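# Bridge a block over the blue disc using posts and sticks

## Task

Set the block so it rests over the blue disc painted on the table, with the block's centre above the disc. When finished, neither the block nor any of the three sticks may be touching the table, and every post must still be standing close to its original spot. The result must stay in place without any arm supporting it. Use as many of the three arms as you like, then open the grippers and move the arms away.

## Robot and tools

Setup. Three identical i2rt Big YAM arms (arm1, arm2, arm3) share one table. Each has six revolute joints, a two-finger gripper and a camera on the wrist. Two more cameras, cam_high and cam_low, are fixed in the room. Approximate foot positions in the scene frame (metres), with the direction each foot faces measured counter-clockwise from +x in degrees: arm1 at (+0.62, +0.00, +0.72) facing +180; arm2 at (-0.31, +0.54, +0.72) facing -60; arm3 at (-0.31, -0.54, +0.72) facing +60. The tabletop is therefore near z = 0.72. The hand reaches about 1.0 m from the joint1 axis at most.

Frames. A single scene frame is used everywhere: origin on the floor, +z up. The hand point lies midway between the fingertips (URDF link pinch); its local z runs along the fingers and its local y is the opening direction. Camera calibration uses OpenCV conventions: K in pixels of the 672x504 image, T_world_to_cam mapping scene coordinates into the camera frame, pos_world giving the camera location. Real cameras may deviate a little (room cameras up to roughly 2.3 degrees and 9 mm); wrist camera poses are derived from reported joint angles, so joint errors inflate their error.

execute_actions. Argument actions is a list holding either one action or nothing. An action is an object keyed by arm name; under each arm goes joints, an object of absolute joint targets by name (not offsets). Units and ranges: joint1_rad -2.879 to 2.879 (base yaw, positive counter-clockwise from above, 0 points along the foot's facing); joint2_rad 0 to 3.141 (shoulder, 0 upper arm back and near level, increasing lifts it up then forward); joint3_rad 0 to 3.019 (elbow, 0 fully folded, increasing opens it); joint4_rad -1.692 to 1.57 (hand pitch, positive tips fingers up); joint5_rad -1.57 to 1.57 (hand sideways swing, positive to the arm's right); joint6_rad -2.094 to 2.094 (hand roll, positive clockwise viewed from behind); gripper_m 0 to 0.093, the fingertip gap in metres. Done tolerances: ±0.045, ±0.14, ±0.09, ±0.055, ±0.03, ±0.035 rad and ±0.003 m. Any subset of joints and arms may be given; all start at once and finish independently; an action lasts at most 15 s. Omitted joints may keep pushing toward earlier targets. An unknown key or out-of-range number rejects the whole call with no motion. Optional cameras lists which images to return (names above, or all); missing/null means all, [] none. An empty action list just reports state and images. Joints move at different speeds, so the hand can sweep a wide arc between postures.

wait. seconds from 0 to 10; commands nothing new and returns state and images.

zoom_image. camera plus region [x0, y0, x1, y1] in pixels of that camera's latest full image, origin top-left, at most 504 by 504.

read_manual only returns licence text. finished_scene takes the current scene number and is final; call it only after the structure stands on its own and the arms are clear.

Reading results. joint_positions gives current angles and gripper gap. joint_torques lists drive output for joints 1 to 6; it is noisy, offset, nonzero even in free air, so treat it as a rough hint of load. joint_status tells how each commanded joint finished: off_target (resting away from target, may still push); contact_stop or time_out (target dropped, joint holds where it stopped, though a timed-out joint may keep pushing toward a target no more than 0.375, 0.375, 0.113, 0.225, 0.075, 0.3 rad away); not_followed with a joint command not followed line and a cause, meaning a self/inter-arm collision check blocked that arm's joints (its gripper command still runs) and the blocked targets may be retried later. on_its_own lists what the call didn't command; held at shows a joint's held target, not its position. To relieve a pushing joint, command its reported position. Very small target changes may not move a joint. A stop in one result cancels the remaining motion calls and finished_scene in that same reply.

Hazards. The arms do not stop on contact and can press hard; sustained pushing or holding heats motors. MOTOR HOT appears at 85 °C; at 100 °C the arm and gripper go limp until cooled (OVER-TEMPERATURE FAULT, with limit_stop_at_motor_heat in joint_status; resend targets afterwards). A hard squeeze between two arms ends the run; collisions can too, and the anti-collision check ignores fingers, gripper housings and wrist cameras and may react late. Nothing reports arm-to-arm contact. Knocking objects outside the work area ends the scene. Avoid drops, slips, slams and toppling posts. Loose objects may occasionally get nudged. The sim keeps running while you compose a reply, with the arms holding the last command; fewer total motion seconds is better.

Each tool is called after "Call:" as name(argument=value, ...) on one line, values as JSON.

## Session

Call:
execute_actions(actions=[])

Scene clock: 0.00 s.
Joint torques (N m, as the arm reports them, + toward a larger angle): no reading
arm1.joint_positions: joint1_rad=-0.186 joint2_rad=+0.619 joint3_rad=+1.418 joint4_rad=-1.398 joint5_rad=-0.049 joint6_rad=-0.201 gripper_m=+0.095
arm1.joint_status: not commanded
arm1.hand: x=+0.4019 y=+0.0459 z=+1.2692 quat_wxyz=(-0.073, +0.884, +0.000, -0.461) (m; scene frame)
arm2.joint_positions: joint1_rad=-0.263 joint2_rad=+0.473 joint3_rad=+1.427 joint4_rad=-1.391 joint5_rad=+0.239 joint6_rad=-0.373 gripper_m=+0.095
arm2.joint_status: not commanded
arm2.hand: x=-0.3017 y=+0.3817 z=+1.3621 quat_wxyz=(-0.286, -0.423, -0.723, +0.465) (m; scene frame)
arm3.joint_positions: joint1_rad=+0.233 joint2_rad=+0.448 joint3_rad=+1.324 joint4_rad=-1.369 joint5_rad=-0.022 joint6_rad=-0.336 gripper_m=+0.095
arm3.joint_status: not commanded
arm3.hand: x=-0.2499 y=-0.3724 z=+1.2728 quat_wxyz=(-0.451, +0.613, -0.604, -0.238) (m; scene frame)
pictures: arm1_cam_wrist, arm2_cam_wrist, arm3_cam_wrist, cam_high, cam_low
camera_calibration (this result's frames):
arm1_cam_wrist: T_world_to_cam=[[0.0733387, 0.989869, 0.121572, -0.233907], [0.944047, -0.029601, -0.32848, 0.0469928], [-0.321554, 0.13886, -0.936654, 1.43439], [0, 0, 0, 1]] pos_world=[0.434023, 0.0337487, 1.3874]
arm2_cam_wrist: T_world_to_cam=[[-0.879301, -0.206563, 0.42914, -0.769591], [-0.39838, 0.812791, -0.425045, 0.155066], [-0.261003, -0.544704, -0.796979, 1.33763], [0, 0, 0, 1]] pos_world=[-0.265801, 0.44361, 1.46224]
arm3_cam_wrist: T_world_to_cam=[[0.95542, -0.149824, 0.254411, -0.136227], [-0.0325611, -0.909894, -0.413561, 0.182168], [0.293449, 0.386841, -0.87421, 1.45509], [0, 0, 0, 1]] pos_world=[-0.290908, -0.417544, 1.38205]
Images, in order (width x height): arm1_cam_wrist 672x504, arm2_cam_wrist 672x504, arm3_cam_wrist 672x504, cam_high 672x504, cam_low 672x504.

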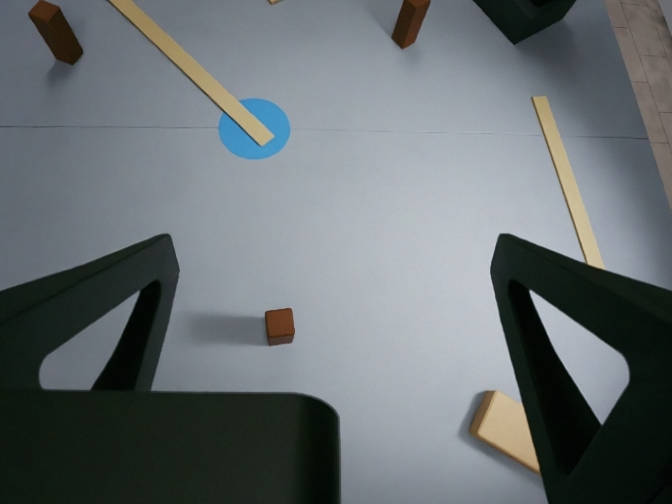

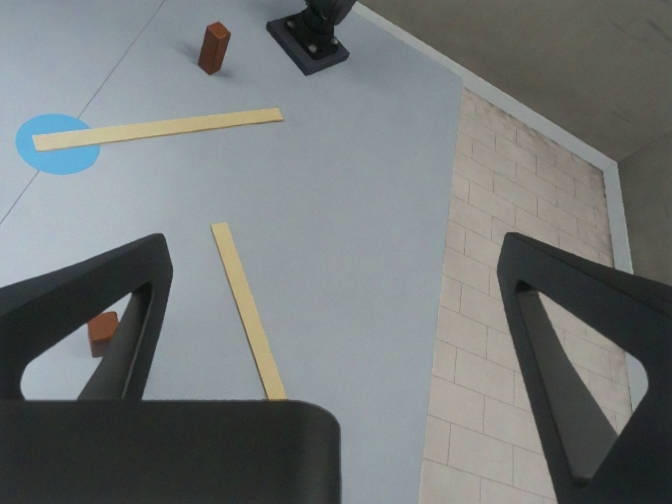

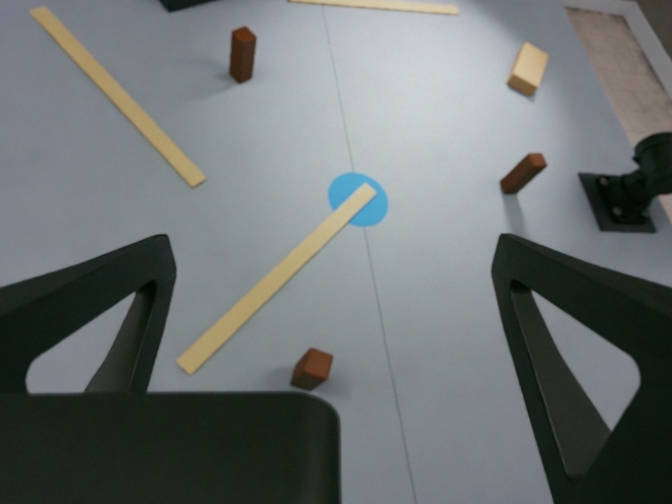

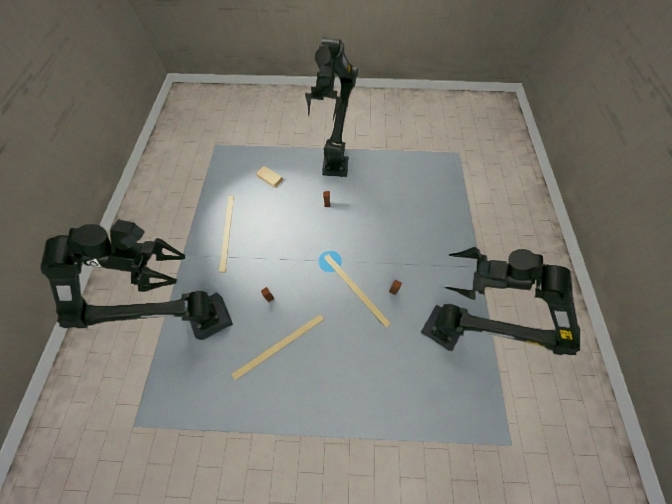

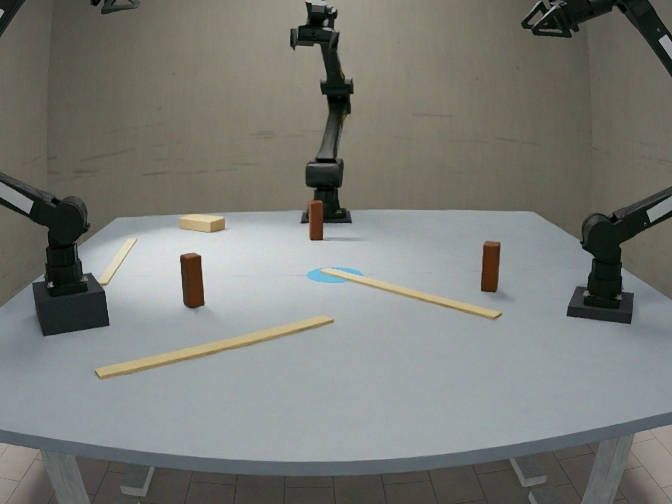

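Call:
zoom_image(camera="cam_high", region=[200, 150, 360, 290])

Call:
zoom_image(camera="cam_high", region=[220, 270, 340, 390])

Call:
zoom_image(camera="cam_high", region=[305, 240, 415, 340])

Call:
zoom_image(camera="cam_low", region=[160, 170, 520, 320])

Region (200, 150, 360, 290) of cam_high's 672x504 image, scaled by 3.150, with more detail than that image has; it fills the top 441 rows of this view, and the rest is white.

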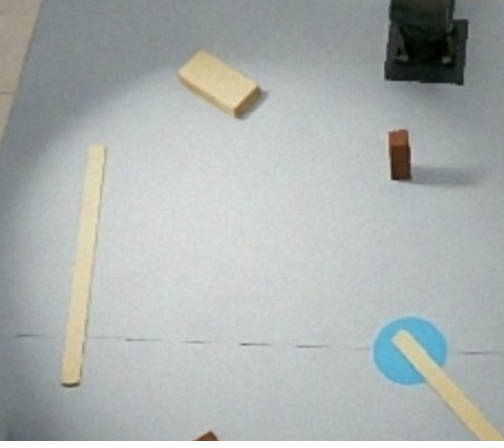

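Region (220, 270, 340, 390) of cam_high's 672x504 image, scaled by 4.200, with more detail than that image has.

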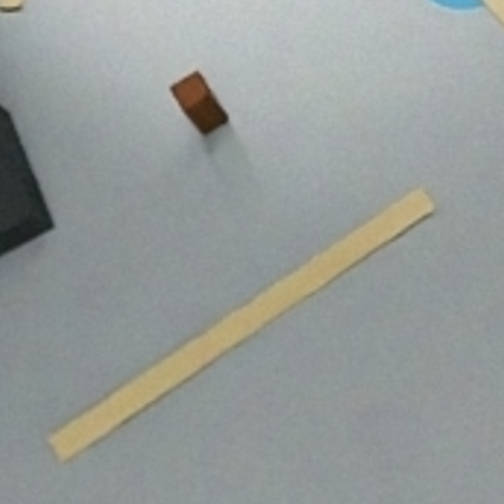

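Region (305, 240, 415, 340) of cam_high's 672x504 image, scaled by 4.582, with more detail than that image has; it fills the top 458 rows of this view, and the rest is white.

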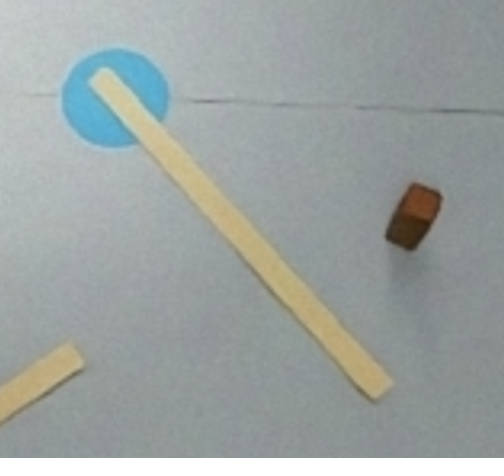

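Region (160, 170, 520, 320) of cam_low's 672x504 image, scaled by 1.400, with more detail than that image has; it fills the top 210 rows of this view, and the rest is white.

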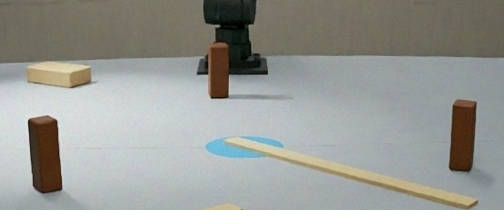

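Call:
execute_actions(actions=[{"arm1": {"joints": {"joint1_rad": -0.953, "joint2_rad": 2.195, "joint3_rad": 2.11, "joint4_rad": -1.40, "joint5_rad": 0.0, "joint6_rad": -1.11, "gripper_m": 0.075}}, "arm2": {"joints": {"joint1_rad": -1.18, "joint2_rad": 1.40, "joint3_rad": 0.665, "joint4_rad": -0.806, "joint5_rad": 0.0, "joint6_rad": -1.286, "gripper_m": 0.075}}, "arm3": {"joints": {"joint1_rad": 0.31, "joint2_rad": 1.365, "joint3_rad": 0.812, "joint4_rad": -0.97, "joint5_rad": 0.0, "joint6_rad": 0.58, "gripper_m": 0.075}}}])

Scene clock: 5.83 s.
Joint torques (N m, as the arm reports them, + toward a larger angle): arm1=[  0.73 -21.65  12.48   0.36  -0.02  -0.12] | arm2=[ 1.74 -9.    7.66  0.52 -0.17 -0.16] | arm3=[-0.23 -5.92  7.81  0.88  0.22  0.16]
arm1.joint_positions: joint1_rad=-0.958 joint2_rad=+2.189 joint3_rad=+2.094 joint4_rad=-1.398 joint5_rad=-0.002 joint6_rad=-1.099 gripper_m=+0.075
arm1.joint_status: all done
arm1.hand: x=+0.2409 y=+0.5846 z=+0.8420 quat_wxyz=(-0.029, +0.998, +0.052, -0.021) (m; scene frame)
arm2.joint_positions: joint1_rad=-1.177 joint2_rad=+1.396 joint3_rad=+0.658 joint4_rad=-0.818 joint5_rad=+0.002 joint6_rad=-1.277 gripper_m=+0.075
arm2.joint_status: all done
arm2.hand: x=-0.4917 y=+0.2871 z=+0.8037 quat_wxyz=(+0.003, -0.444, -0.896, +0.013) (m; scene frame)
arm3.joint_positions: joint1_rad=+0.306 joint2_rad=+1.355 joint3_rad=+0.794 joint4_rad=-0.982 joint5_rad=-0.003 joint6_rad=+0.565 gripper_m=+0.075
arm3.joint_status: all done
arm3.hand: x=-0.2249 y=-0.2101 z=+0.8053 quat_wxyz=(+0.001, +0.368, -0.930, -0.014) (m; scene frame)
pictures: arm1_cam_wrist, arm2_cam_wrist, arm3_cam_wrist, cam_high, cam_low
camera_calibration (this result's frames):
arm1_cam_wrist: T_world_to_cam=[[-0.0936492, 0.993856, 0.0589923, -0.612816], [0.829858, 0.0451852, 0.556142, -0.686453], [0.550059, 0.101037, -0.828991, 0.629071], [0, 0, 0, 1]] pos_world=[0.166243, 0.576509, 0.939411]
arm2_cam_wrist: T_world_to_cam=[[-0.797443, -0.602803, 0.0267108, -0.239088], [-0.480856, 0.661615, 0.575364, -0.882269], [-0.364504, 0.445976, -0.817461, 0.472663], [0, 0, 0, 1]] pos_world=[-0.442616, 0.228803, 0.900395]
arm3_cam_wrist: T_world_to_cam=[[0.671227, -0.740964, -0.0206438, 0.0164577], [-0.602236, -0.561369, 0.567606, -0.707666], [-0.432165, -0.36856, -0.823041, 0.613141], [0, 0, 0, 1]] pos_world=[-0.17225, -0.159088, 0.906656]
Images, in order (width x height): arm1_cam_wrist 672x504, arm2_cam_wrist 672x504, arm3_cam_wrist 672x504, cam_high 672x504, cam_low 672x504.

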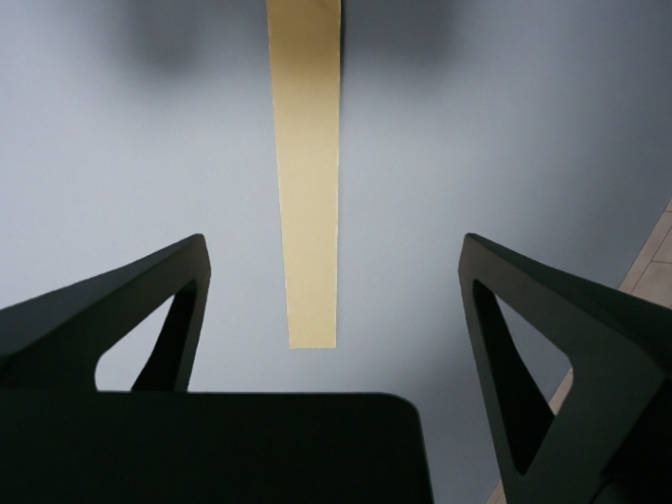

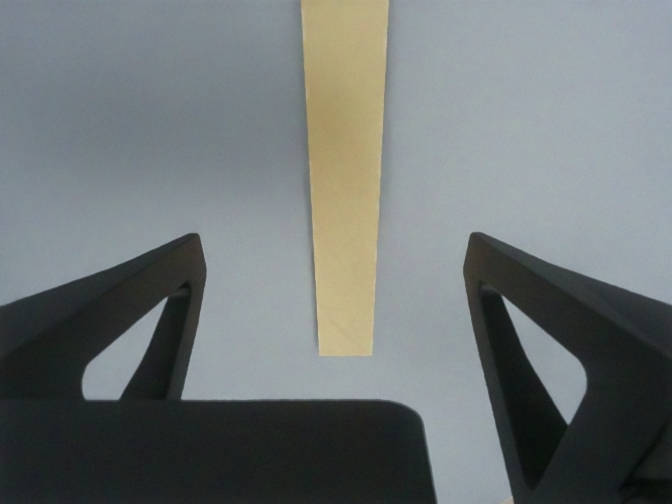

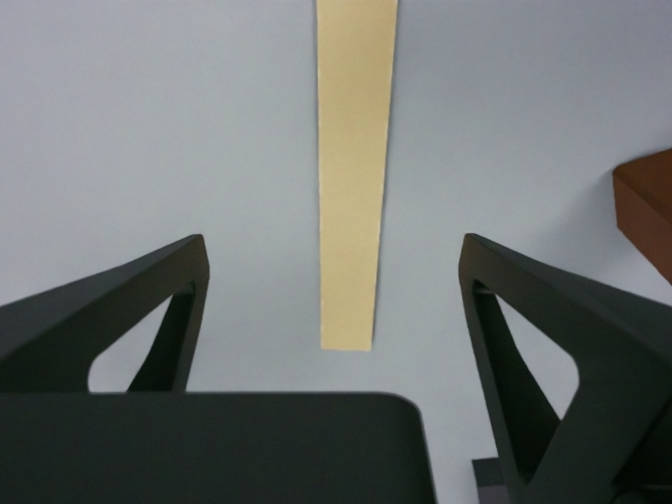

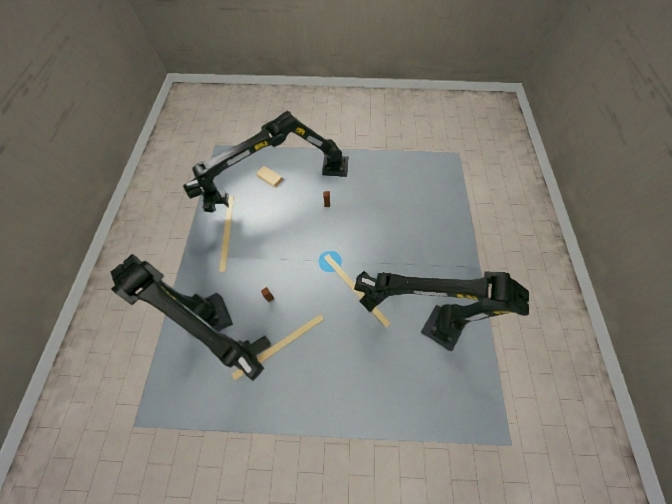

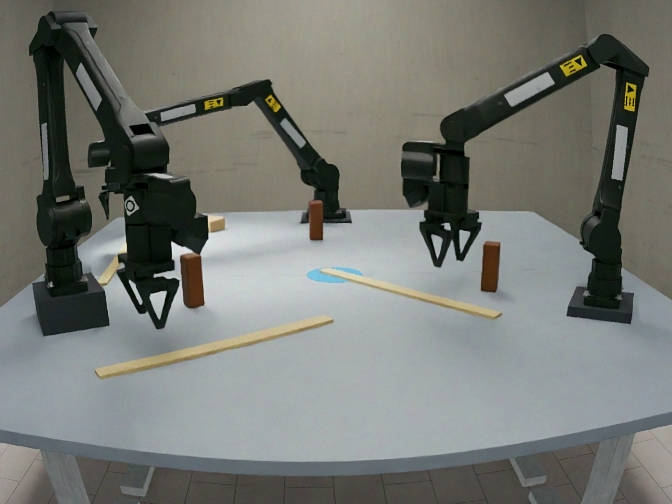

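Call:
zoom_image(camera="arm1_cam_wrist", region=[190, 220, 480, 400])

Call:
zoom_image(camera="arm2_cam_wrist", region=[190, 220, 480, 400])

Call:
zoom_image(camera="arm3_cam_wrist", region=[190, 220, 480, 400])

Region (190, 220, 480, 400) of arm1_cam_wrist's 672x504 image, scaled by 1.738, with more detail than that image has; it fills the top 313 rows of this view, and the rest is white.

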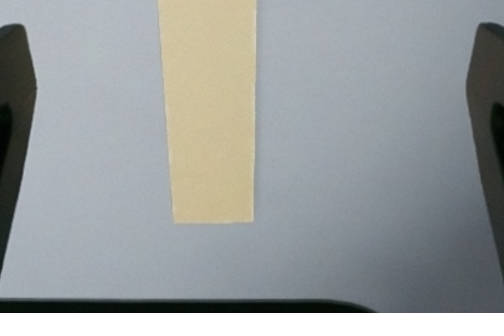

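Region (190, 220, 480, 400) of arm2_cam_wrist's 672x504 image, scaled by 1.738, with more detail than that image has; it fills the top 313 rows of this view, and the rest is white.

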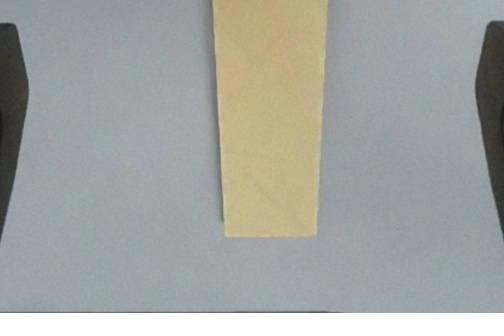

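Region (190, 220, 480, 400) of arm3_cam_wrist's 672x504 image, scaled by 1.738, with more detail than that image has; it fills the top 313 rows of this view, and the rest is white.

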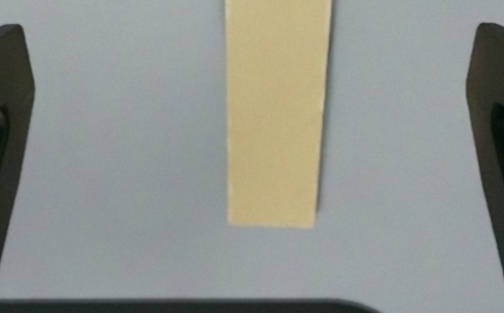

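Call:
execute_actions(actions=[{"arm1": {"joints": {"joint1_rad": -0.976, "joint2_rad": 2.264, "joint3_rad": 1.968, "joint4_rad": -1.263}}, "arm2": {"joints": {"joint1_rad": -1.159, "joint2_rad": 1.605, "joint3_rad": 0.638, "joint4_rad": -0.588}}, "arm3": {"joints": {"joint1_rad": 0.286, "joint2_rad": 1.50, "joint3_rad": 0.715, "joint4_rad": -0.752, "joint6_rad": 0.55}}}])

Scene clock: 11.30 s.
Joint torques (N m, as the arm reports them, + toward a larger angle): arm1=[ -0.71 -21.52  10.12   0.96  -0.03  -0.12] | arm2=[  2.45 -11.34   5.48   0.46  -0.17  -0.16] | arm3=[-1.11 -8.51  5.85  0.77  0.21 -0.17]
arm1.joint_positions: joint1_rad=-0.963 joint2_rad=+2.254 joint3_rad=+1.970 joint4_rad=-1.278 joint5_rad=-0.002 joint6_rad=-1.100 gripper_m=+0.075
arm1.joint_status: all done
arm1.hand: x=+0.2516 y=+0.5745 z=+0.7521 quat_wxyz=(+0.001, +0.999, +0.050, -0.003) (m; scene frame)
arm2.joint_positions: joint1_rad=-1.166 joint2_rad=+1.610 joint3_rad=+0.638 joint4_rad=-0.601 joint5_rad=+0.002 joint6_rad=-1.277 gripper_m=+0.075
arm2.joint_status: all done
arm2.hand: x=-0.4951 y=+0.2761 z=+0.7363 quat_wxyz=(+0.002, -0.439, -0.898, +0.004) (m; scene frame)
arm3.joint_positions: joint1_rad=+0.293 joint2_rad=+1.511 joint3_rad=+0.707 joint4_rad=-0.764 joint5_rad=-0.003 joint6_rad=+0.565 gripper_m=+0.075
arm3.joint_status: all done
arm3.hand: x=-0.2232 y=-0.2159 z=+0.7307 quat_wxyz=(+0.008, +0.362, -0.932, -0.004) (m; scene frame)
pictures: arm1_cam_wrist, arm2_cam_wrist, arm3_cam_wrist, cam_high, cam_low
camera_calibration (this result's frames):
arm1_cam_wrist: T_world_to_cam=[[-0.0901076, 0.99593, -0.00183122, -0.552848], [0.808866, 0.0742553, 0.583285, -0.676709], [0.581048, 0.0510772, -0.812265, 0.558021], [0, 0, 0, 1]] pos_world=[0.173314, 0.572345, 0.846963]
arm2_cam_wrist: T_world_to_cam=[[-0.79067, -0.612142, 0.011065, -0.229181], [-0.493799, 0.648289, 0.579554, -0.843652], [-0.361943, 0.452773, -0.814858, 0.418619], [0, 0, 0, 1]] pos_world=[-0.446285, 0.2171, 0.832593]
arm3_cam_wrist: T_world_to_cam=[[0.662322, -0.74919, -0.00663028, -0.00453183], [-0.605066, -0.540086, 0.584981, -0.676313], [-0.441843, -0.383434, -0.81102, 0.536181], [0, 0, 0, 1]] pos_world=[-0.169305, -0.163073, 0.830453]
Images, in order (width x height): arm1_cam_wrist 672x504, arm2_cam_wrist 672x504, arm3_cam_wrist 672x504, cam_high 672x504, cam_low 672x504.

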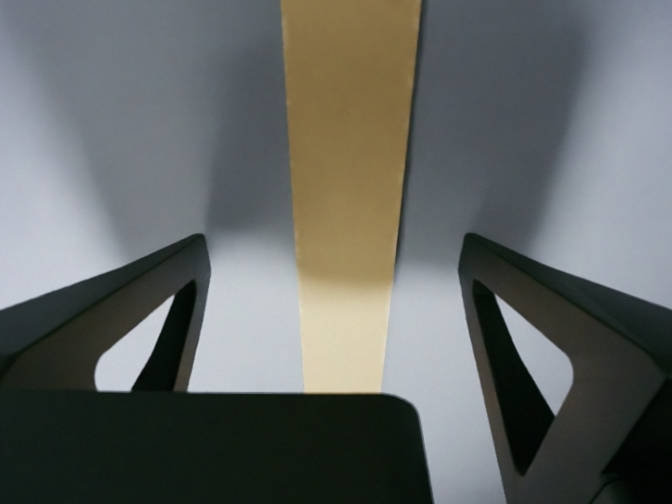

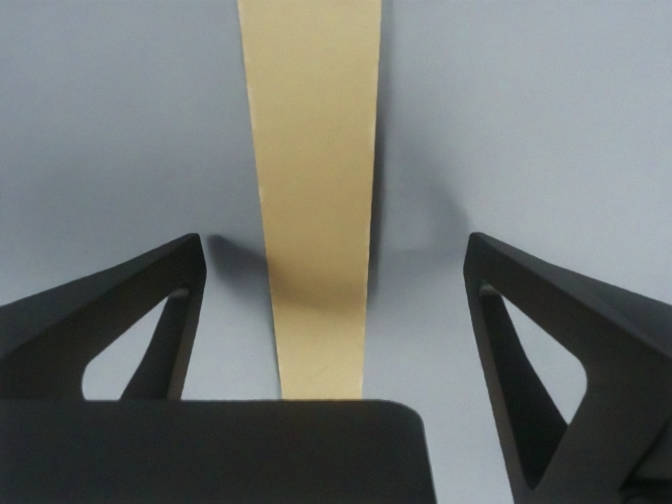

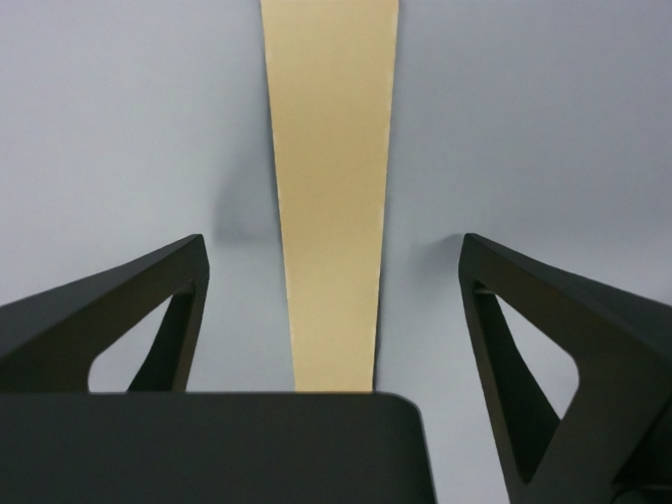

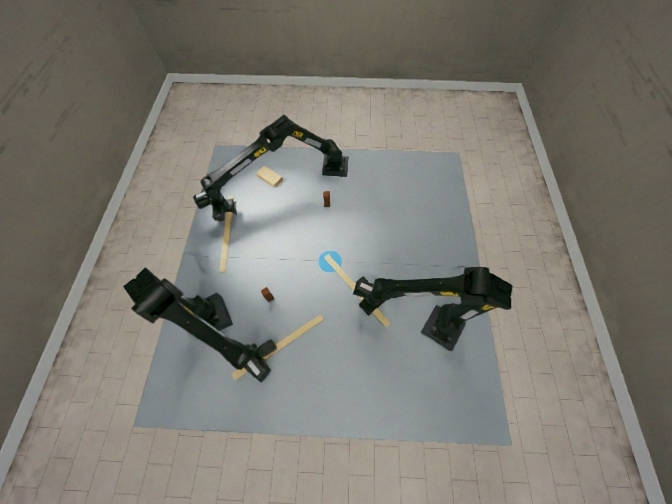

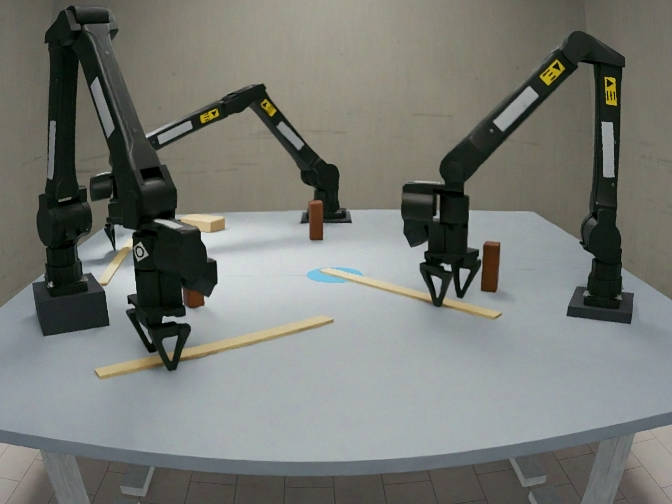

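Call:
zoom_image(camera="arm1_cam_wrist", region=[190, 200, 480, 400])

Call:
zoom_image(camera="arm2_cam_wrist", region=[190, 200, 480, 400])

Call:
zoom_image(camera="arm3_cam_wrist", region=[190, 200, 480, 400])

Call:
zoom_image(camera="cam_low", region=[90, 300, 250, 390])

Call:
zoom_image(camera="cam_low", region=[400, 250, 520, 325])

Region (190, 200, 480, 400) of arm1_cam_wrist's 672x504 image, scaled by 1.738, with more detail than that image has; it fills the top 348 rows of this view, and the rest is white.

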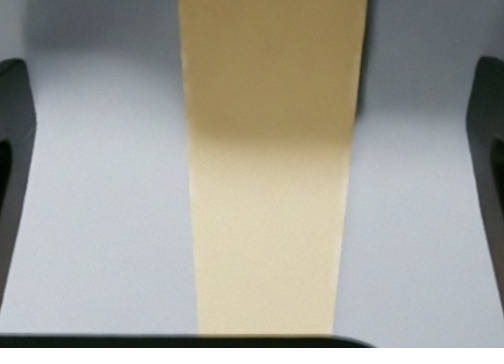

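Region (190, 200, 480, 400) of arm2_cam_wrist's 672x504 image, scaled by 1.738, with more detail than that image has; it fills the top 348 rows of this view, and the rest is white.

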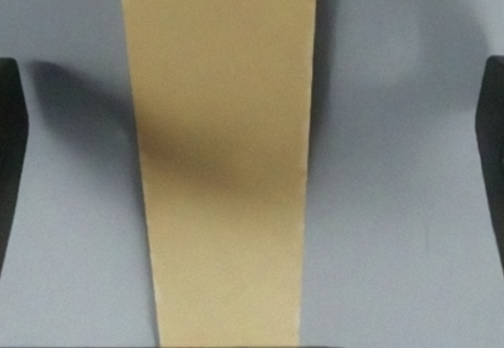

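Region (190, 200, 480, 400) of arm3_cam_wrist's 672x504 image, scaled by 1.738, with more detail than that image has; it fills the top 348 rows of this view, and the rest is white.

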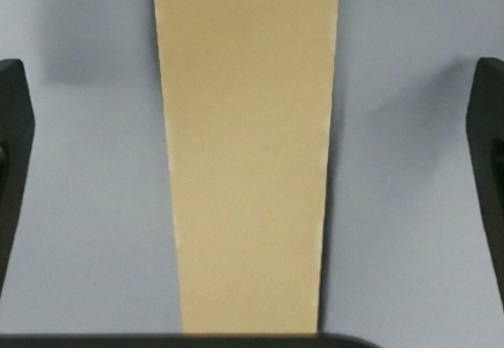

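Region (90, 300, 250, 390) of cam_low's 672x504 image, scaled by 3.150, with more detail than that image has; it fills the top 284 rows of this view, and the rest is white.

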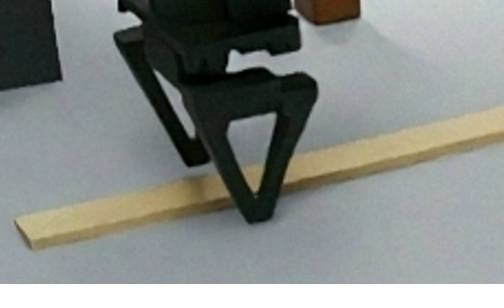

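Region (400, 250, 520, 325) of cam_low's 672x504 image, scaled by 4.200, with more detail than that image has; it fills the top 315 rows of this view, and the rest is white.

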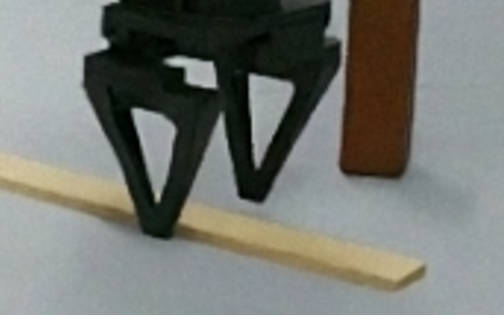

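Call:
execute_actions(actions=[{"arm1": {"joints": {"gripper_m": 0.015}}, "arm2": {"joints": {"gripper_m": 0.015}}, "arm3": {"joints": {"joint2_rad": 1.532, "gripper_m": 0.042}}}], cameras=["arm1_cam_wrist", "arm2_cam_wrist", "arm3_cam_wrist", "cam_low"])

Scene clock: 13.53 s.
Joint torques (N m, as the arm reports them, + toward a larger angle): arm1=[ -0.8  -21.45  10.12   0.89  -0.03  -0.12] | arm2=[  3.   -11.28   5.35   0.55  -0.19  -0.16] | arm3=[-0.87 -6.52  5.82  0.83  0.22 -0.16]
arm1.joint_positions: joint1_rad=-0.963 joint2_rad=+2.254 joint3_rad=+1.970 joint4_rad=-1.277 joint5_rad=-0.002 joint6_rad=-1.101 gripper_m=+0.027
arm1.joint_status: gripper_m off_target (ended at +0.027, target +0.015)
arm1.hand: x=+0.2516 y=+0.5746 z=+0.7521 quat_wxyz=(+0.001, +0.999, +0.050, -0.003) (m; scene frame)
arm2.joint_positions: joint1_rad=-1.166 joint2_rad=+1.610 joint3_rad=+0.638 joint4_rad=-0.601 joint5_rad=+0.002 joint6_rad=-1.277 gripper_m=+0.027
arm2.joint_status: gripper_m off_target (ended at +0.027, target +0.015)
arm2.hand: x=-0.4951 y=+0.2761 z=+0.7363 quat_wxyz=(+0.002, -0.439, -0.899, +0.004) (m; scene frame)
arm3.joint_positions: joint1_rad=+0.293 joint2_rad=+1.516 joint3_rad=+0.707 joint4_rad=-0.764 joint5_rad=-0.003 joint6_rad=+0.565 gripper_m=+0.042
arm3.joint_status: all done
arm3.hand: x=-0.2234 y=-0.2165 z=+0.7294 quat_wxyz=(+0.010, +0.362, -0.932, -0.002) (m; scene frame)
pictures: arm1_cam_wrist, arm2_cam_wrist, arm3_cam_wrist, cam_low
camera_calibration (this result's frames):
arm1_cam_wrist: T_world_to_cam=[[-0.0904848, 0.995897, -0.00131413, -0.553236], [0.808771, 0.0742528, 0.583417, -0.676795], [0.581121, 0.0517275, -0.812172, 0.55755], [0, 0, 0, 1]] pos_world=[0.173309, 0.572379, 0.846953]
arm2_cam_wrist: T_world_to_cam=[[-0.790203, -0.612745, 0.0110657, -0.228783], [-0.494291, 0.647909, 0.57956, -0.843794], [-0.362292, 0.452501, -0.814854, 0.418518], [0, 0, 0, 1]] pos_world=[-0.446239, 0.217137, 0.832593]
arm3_cam_wrist: T_world_to_cam=[[0.662362, -0.749172, -0.00432374, -0.00652084], [-0.604389, -0.537748, 0.587827, -0.677385], [-0.442709, -0.386741, -0.808975, 0.532431], [0, 0, 0, 1]] pos_world=[-0.169373, -0.163235, 0.828881]
Images, in order (width x height): arm1_cam_wrist 672x504, arm2_cam_wrist 672x504, arm3_cam_wrist 672x504, cam_low 672x504.

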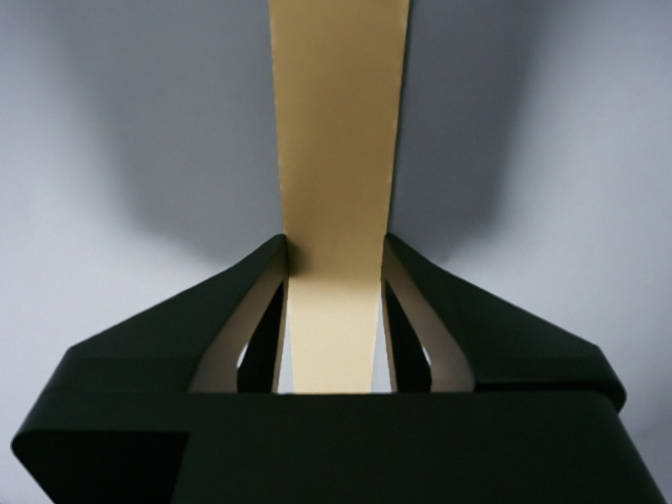

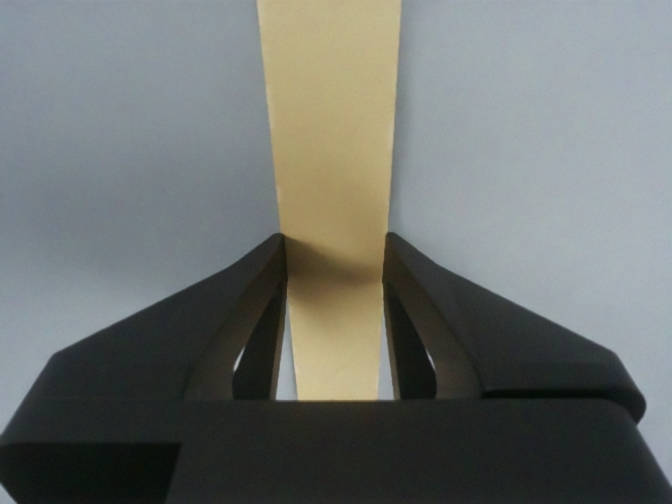

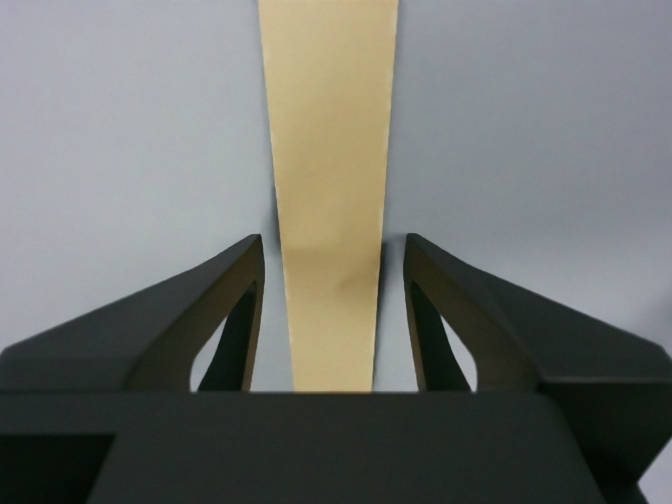

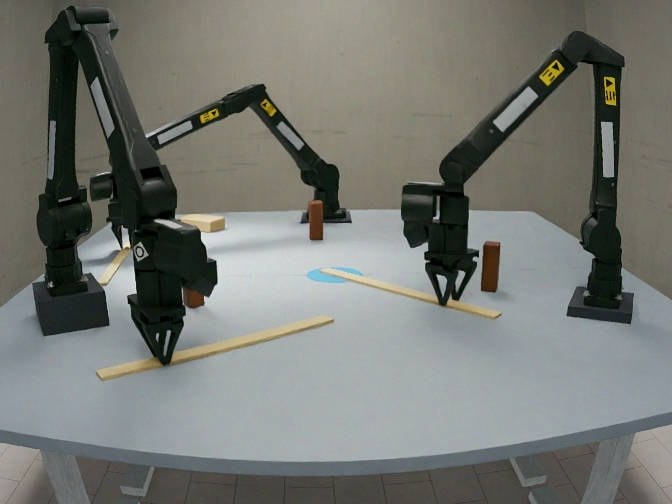

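Call:
execute_actions(actions=[{"arm1": {"joints": {"joint2_rad": 1.75, "joint3_rad": 1.72, "joint4_rad": -1.50}}, "arm2": {"joints": {"joint2_rad": 1.11, "joint3_rad": 0.83, "joint4_rad": -1.15}}, "arm3": {"joints": {"joint2_rad": 1.541, "gripper_m": 0.015}}}])

Scene clock: 23.10 s.
Joint torques (N m, as the arm reports them, + toward a larger angle): arm1=[ -0.74 -15.93  11.07  -0.07  -0.06  -0.1 ] | arm2=[ 2.54 -6.36 10.63 -0.08 -0.16 -0.11] | arm3=[-1.33 -6.06  5.77  0.81  0.21 -0.14]
arm1.joint_positions: joint1_rad=-0.963 joint2_rad=+1.744 joint3_rad=+1.719 joint4_rad=-1.488 joint5_rad=-0.001 joint6_rad=-1.101 gripper_m=+0.027
arm1.joint_status: all done
arm1.hand: x=+0.3232 y=+0.4651 z=+0.9616 quat_wxyz=(-0.021, +0.998, +0.050, -0.015) (m; scene frame)
arm2.joint_positions: joint1_rad=-1.166 joint2_rad=+1.103 joint3_rad=+0.815 joint4_rad=-1.139 joint5_rad=+0.002 joint6_rad=-1.279 gripper_m=+0.027
arm2.joint_status: all done
arm2.hand: x=-0.4904 y=+0.2828 z=+0.9387 quat_wxyz=(+0.013, -0.437, -0.896, +0.076) (m; scene frame)
arm3.joint_positions: joint1_rad=+0.293 joint2_rad=+1.520 joint3_rad=+0.707 joint4_rad=-0.764 joint5_rad=-0.003 joint6_rad=+0.563 gripper_m=+0.027
arm3.joint_status: gripper_m off_target (ended at +0.027, target +0.015); the others done
arm3.hand: x=-0.2235 y=-0.2171 z=+0.7281 quat_wxyz=(+0.011, +0.363, -0.932, +0.000) (m; scene frame)
pictures: arm1_cam_wrist, arm2_cam_wrist, arm3_cam_wrist, cam_high, cam_low
camera_calibration (this result's frames):
arm1_cam_wrist: T_world_to_cam=[[-0.0900864, 0.995033, 0.0423427, -0.479108], [0.823536, 0.0505162, 0.565011, -0.824843], [0.560065, 0.0857705, -0.823996, 0.694087], [0, 0, 0, 1]] pos_world=[0.247392, 0.458865, 1.05826]
arm2_cam_wrist: T_world_to_cam=[[-0.782475, -0.604373, 0.149886, -0.352099], [-0.448227, 0.713778, 0.538158, -0.920242], [-0.432233, 0.353912, -0.82941, 0.589407], [0, 0, 0, 1]] pos_world=[-0.433225, 0.235451, 1.03687]
arm3_cam_wrist: T_world_to_cam=[[0.663265, -0.748382, -0.00172164, -0.00841653], [-0.603306, -0.536047, 0.590488, -0.678334], [-0.442833, -0.390611, -0.807045, 0.52883], [0, 0, 0, 1]] pos_world=[-0.169477, -0.163351, 0.827323]
Images, in order (width x height): arm1_cam_wrist 672x504, arm2_cam_wrist 672x504, arm3_cam_wrist 672x504, cam_high 672x504, cam_low 672x504.

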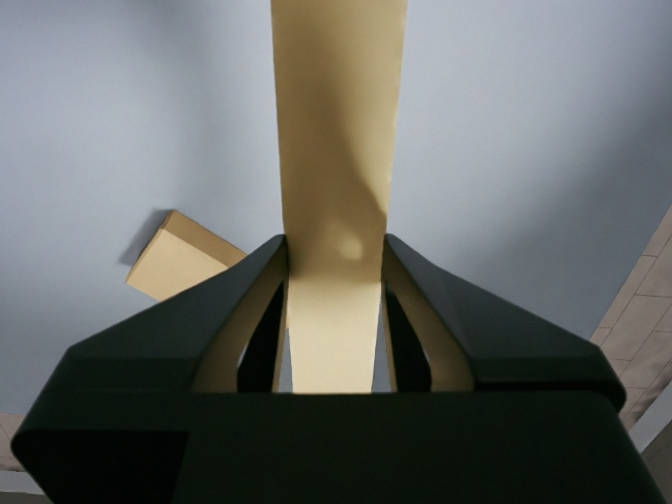

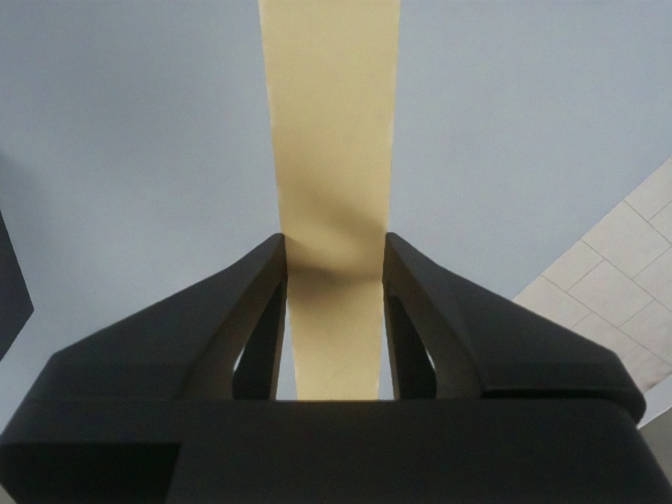

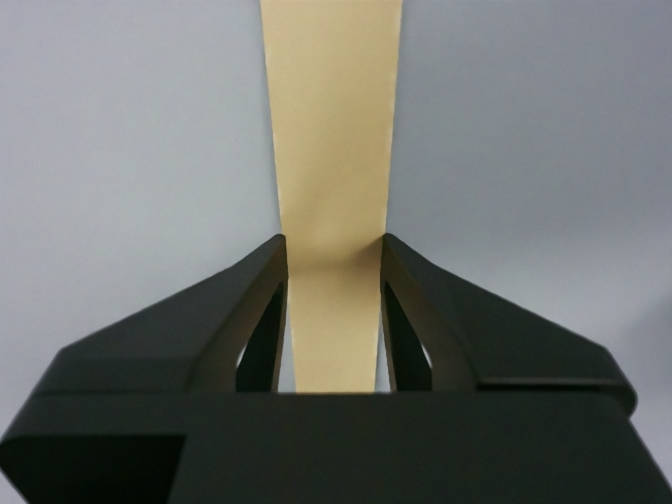

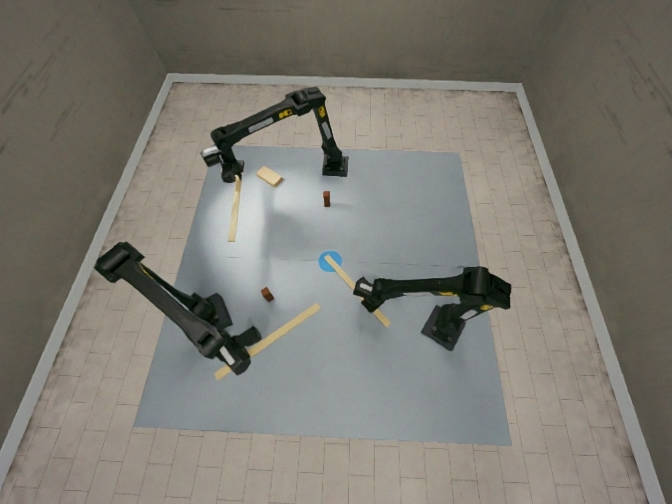

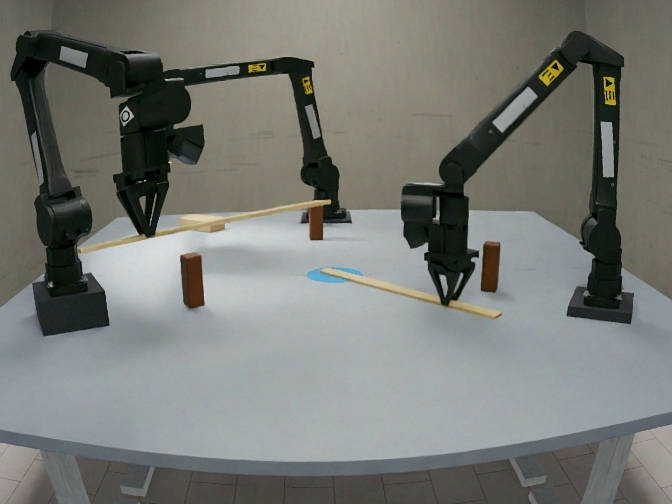

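Call:
execute_actions(actions=[])

Scene clock: 24.07 s.
Joint torques (N m, as the arm reports them, + toward a larger angle): arm1=[ -0.86 -15.93  11.05  -0.05  -0.07  -0.11] | arm2=[ 2.78 -6.38 10.59 -0.29 -0.16 -0.13] | arm3=[-0.75 -6.16  5.72  0.72  0.2  -0.17]
arm1.joint_positions: joint1_rad=-0.963 joint2_rad=+1.744 joint3_rad=+1.719 joint4_rad=-1.488 joint5_rad=-0.001 joint6_rad=-1.101 gripper_m=+0.027
arm1.joint_status: all done
arm1.hand: x=+0.3232 y=+0.4651 z=+0.9616 quat_wxyz=(-0.021, +0.998, +0.050, -0.015) (m; scene frame)
arm2.joint_positions: joint1_rad=-1.166 joint2_rad=+1.103 joint3_rad=+0.815 joint4_rad=-1.139 joint5_rad=+0.002 joint6_rad=-1.279 gripper_m=+0.027
arm2.joint_status: all done
arm2.hand: x=-0.4904 y=+0.2828 z=+0.9387 quat_wxyz=(+0.013, -0.437, -0.896, +0.076) (m; scene frame)
arm3.joint_positions: joint1_rad=+0.293 joint2_rad=+1.520 joint3_rad=+0.707 joint4_rad=-0.764 joint5_rad=-0.003 joint6_rad=+0.563 gripper_m=+0.027
arm3.joint_status: gripper_m off_target (ended at +0.027, target +0.015); the others done
arm3.hand: x=-0.2235 y=-0.2171 z=+0.7281 quat_wxyz=(+0.011, +0.363, -0.932, +0.000) (m; scene frame)
pictures: arm1_cam_wrist, arm2_cam_wrist, arm3_cam_wrist, cam_high, cam_low
camera_calibration (this result's frames):
arm1_cam_wrist: T_world_to_cam=[[-0.0900864, 0.995033, 0.0423427, -0.479108], [0.823536, 0.0505162, 0.565011, -0.824843], [0.560065, 0.0857705, -0.823996, 0.694087], [0, 0, 0, 1]] pos_world=[0.247392, 0.458865, 1.05826]
arm2_cam_wrist: T_world_to_cam=[[-0.782475, -0.604373, 0.149886, -0.352099], [-0.448227, 0.713778, 0.538158, -0.920242], [-0.432233, 0.353912, -0.82941, 0.589407], [0, 0, 0, 1]] pos_world=[-0.433225, 0.235451, 1.03687]
arm3_cam_wrist: T_world_to_cam=[[0.663265, -0.748382, -0.00172164, -0.00841653], [-0.603306, -0.536047, 0.590488, -0.678334], [-0.442833, -0.390611, -0.807045, 0.52883], [0, 0, 0, 1]] pos_world=[-0.169477, -0.163351, 0.827323]
Images, in order (width x height): arm1_cam_wrist 672x504, arm2_cam_wrist 672x504, arm3_cam_wrist 672x504, cam_high 672x504, cam_low 672x504.

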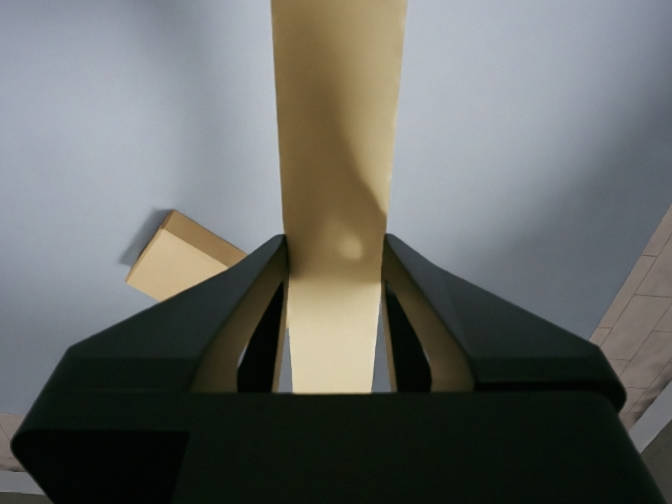

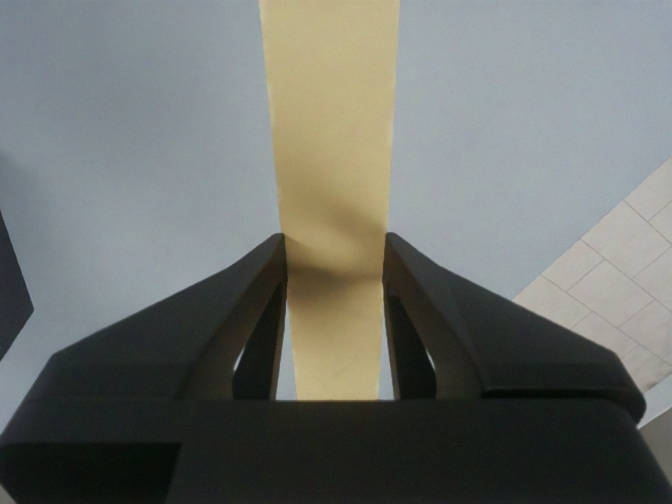

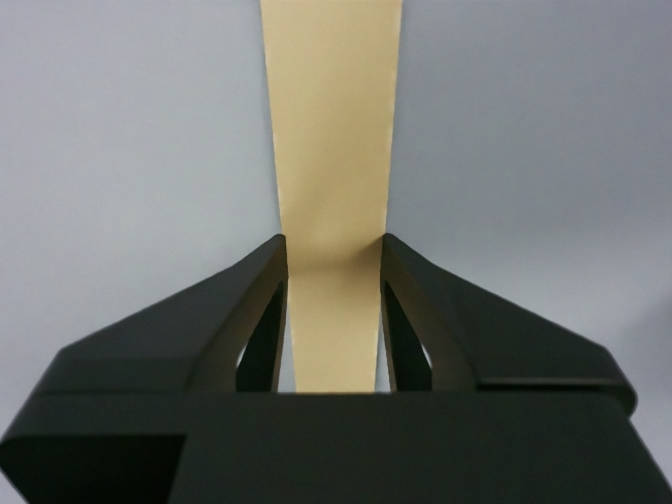

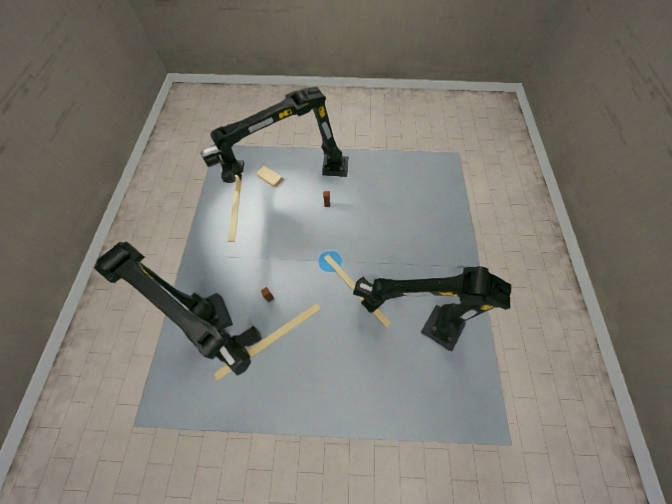

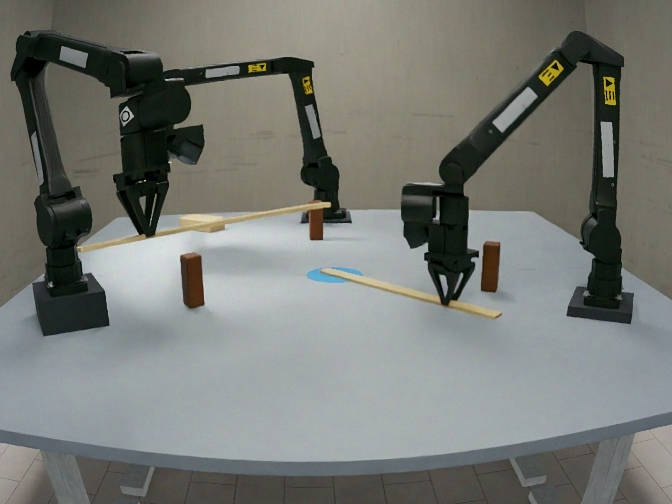

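Call:
execute_actions(actions=[{"arm3": {"joints": {"joint1_rad": 0.17, "joint2_rad": 1.249, "joint3_rad": 0.95, "joint4_rad": -1.14, "joint6_rad": 0.30}}, "arm2": {"joints": {"joint1_rad": -0.64, "joint6_rad": -0.68}}, "arm1": {"joints": {"joint1_rad": -0.5, "joint2_rad": 1.302, "joint3_rad": 1.049, "joint4_rad": -1.12, "joint6_rad": -0.10}}}], cameras=["cam_high", "cam_low"])

Scene clock: 30.20 s.
Joint torques (N m, as the arm reports them, + toward a larger angle): arm1=[-0.73 -9.25 10.89  1.46  0.08  0.09] | arm2=[ 2.38 -6.61 10.73 -0.28 -0.18  0.07] | arm3=[ 0.25 -5.3   9.17  0.3   0.12 -0.19]
arm1.joint_positions: joint1_rad=-0.489 joint2_rad=+1.302 joint3_rad=+1.048 joint4_rad=-1.139 joint5_rad=-0.003 joint6_rad=-0.111 gripper_m=+0.027
arm1.joint_status: all done
arm1.hand: x=+0.2741 y=+0.2022 z=+0.9028 quat_wxyz=(-0.022, +0.975, -0.205, -0.084) (m; scene frame)
arm2.joint_positions: joint1_rad=-0.641 joint2_rad=+1.104 joint3_rad=+0.815 joint4_rad=-1.139 joint5_rad=+0.001 joint6_rad=-0.690 gripper_m=+0.027
arm2.joint_status: all done
arm2.hand: x=-0.3379 y=+0.2263 z=+0.9381 quat_wxyz=(-0.026, -0.465, -0.882, +0.072) (m; scene frame)
arm3.joint_positions: joint1_rad=+0.162 joint2_rad=+1.239 joint3_rad=+0.925 joint4_rad=-1.133 joint5_rad=-0.001 joint6_rad=+0.315 gripper_m=+0.027
arm3.joint_status: all done
arm3.hand: x=-0.1700 y=-0.2079 z=+0.8871 quat_wxyz=(-0.037, +0.416, -0.908, -0.045) (m; scene frame)
pictures: cam_high, cam_low
Images, in order (width x height): cam_high 672x504, cam_low 672x504.

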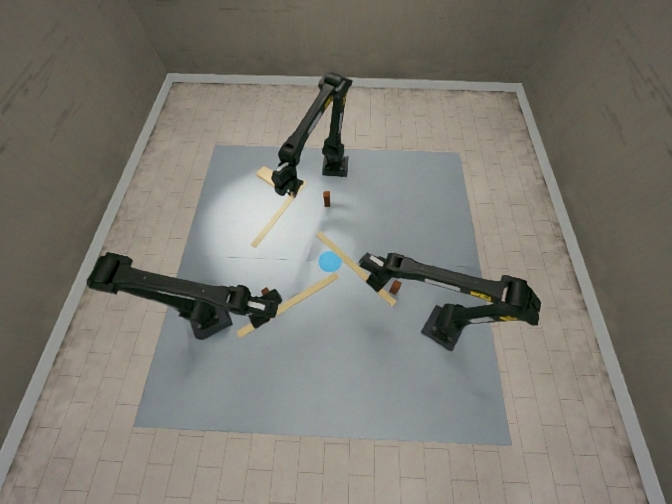

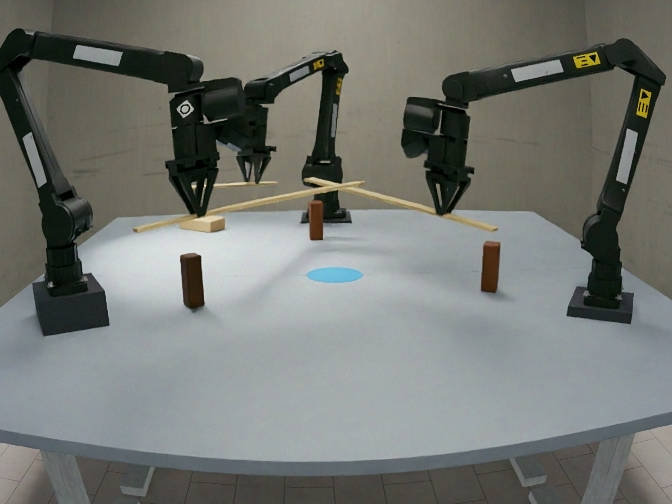

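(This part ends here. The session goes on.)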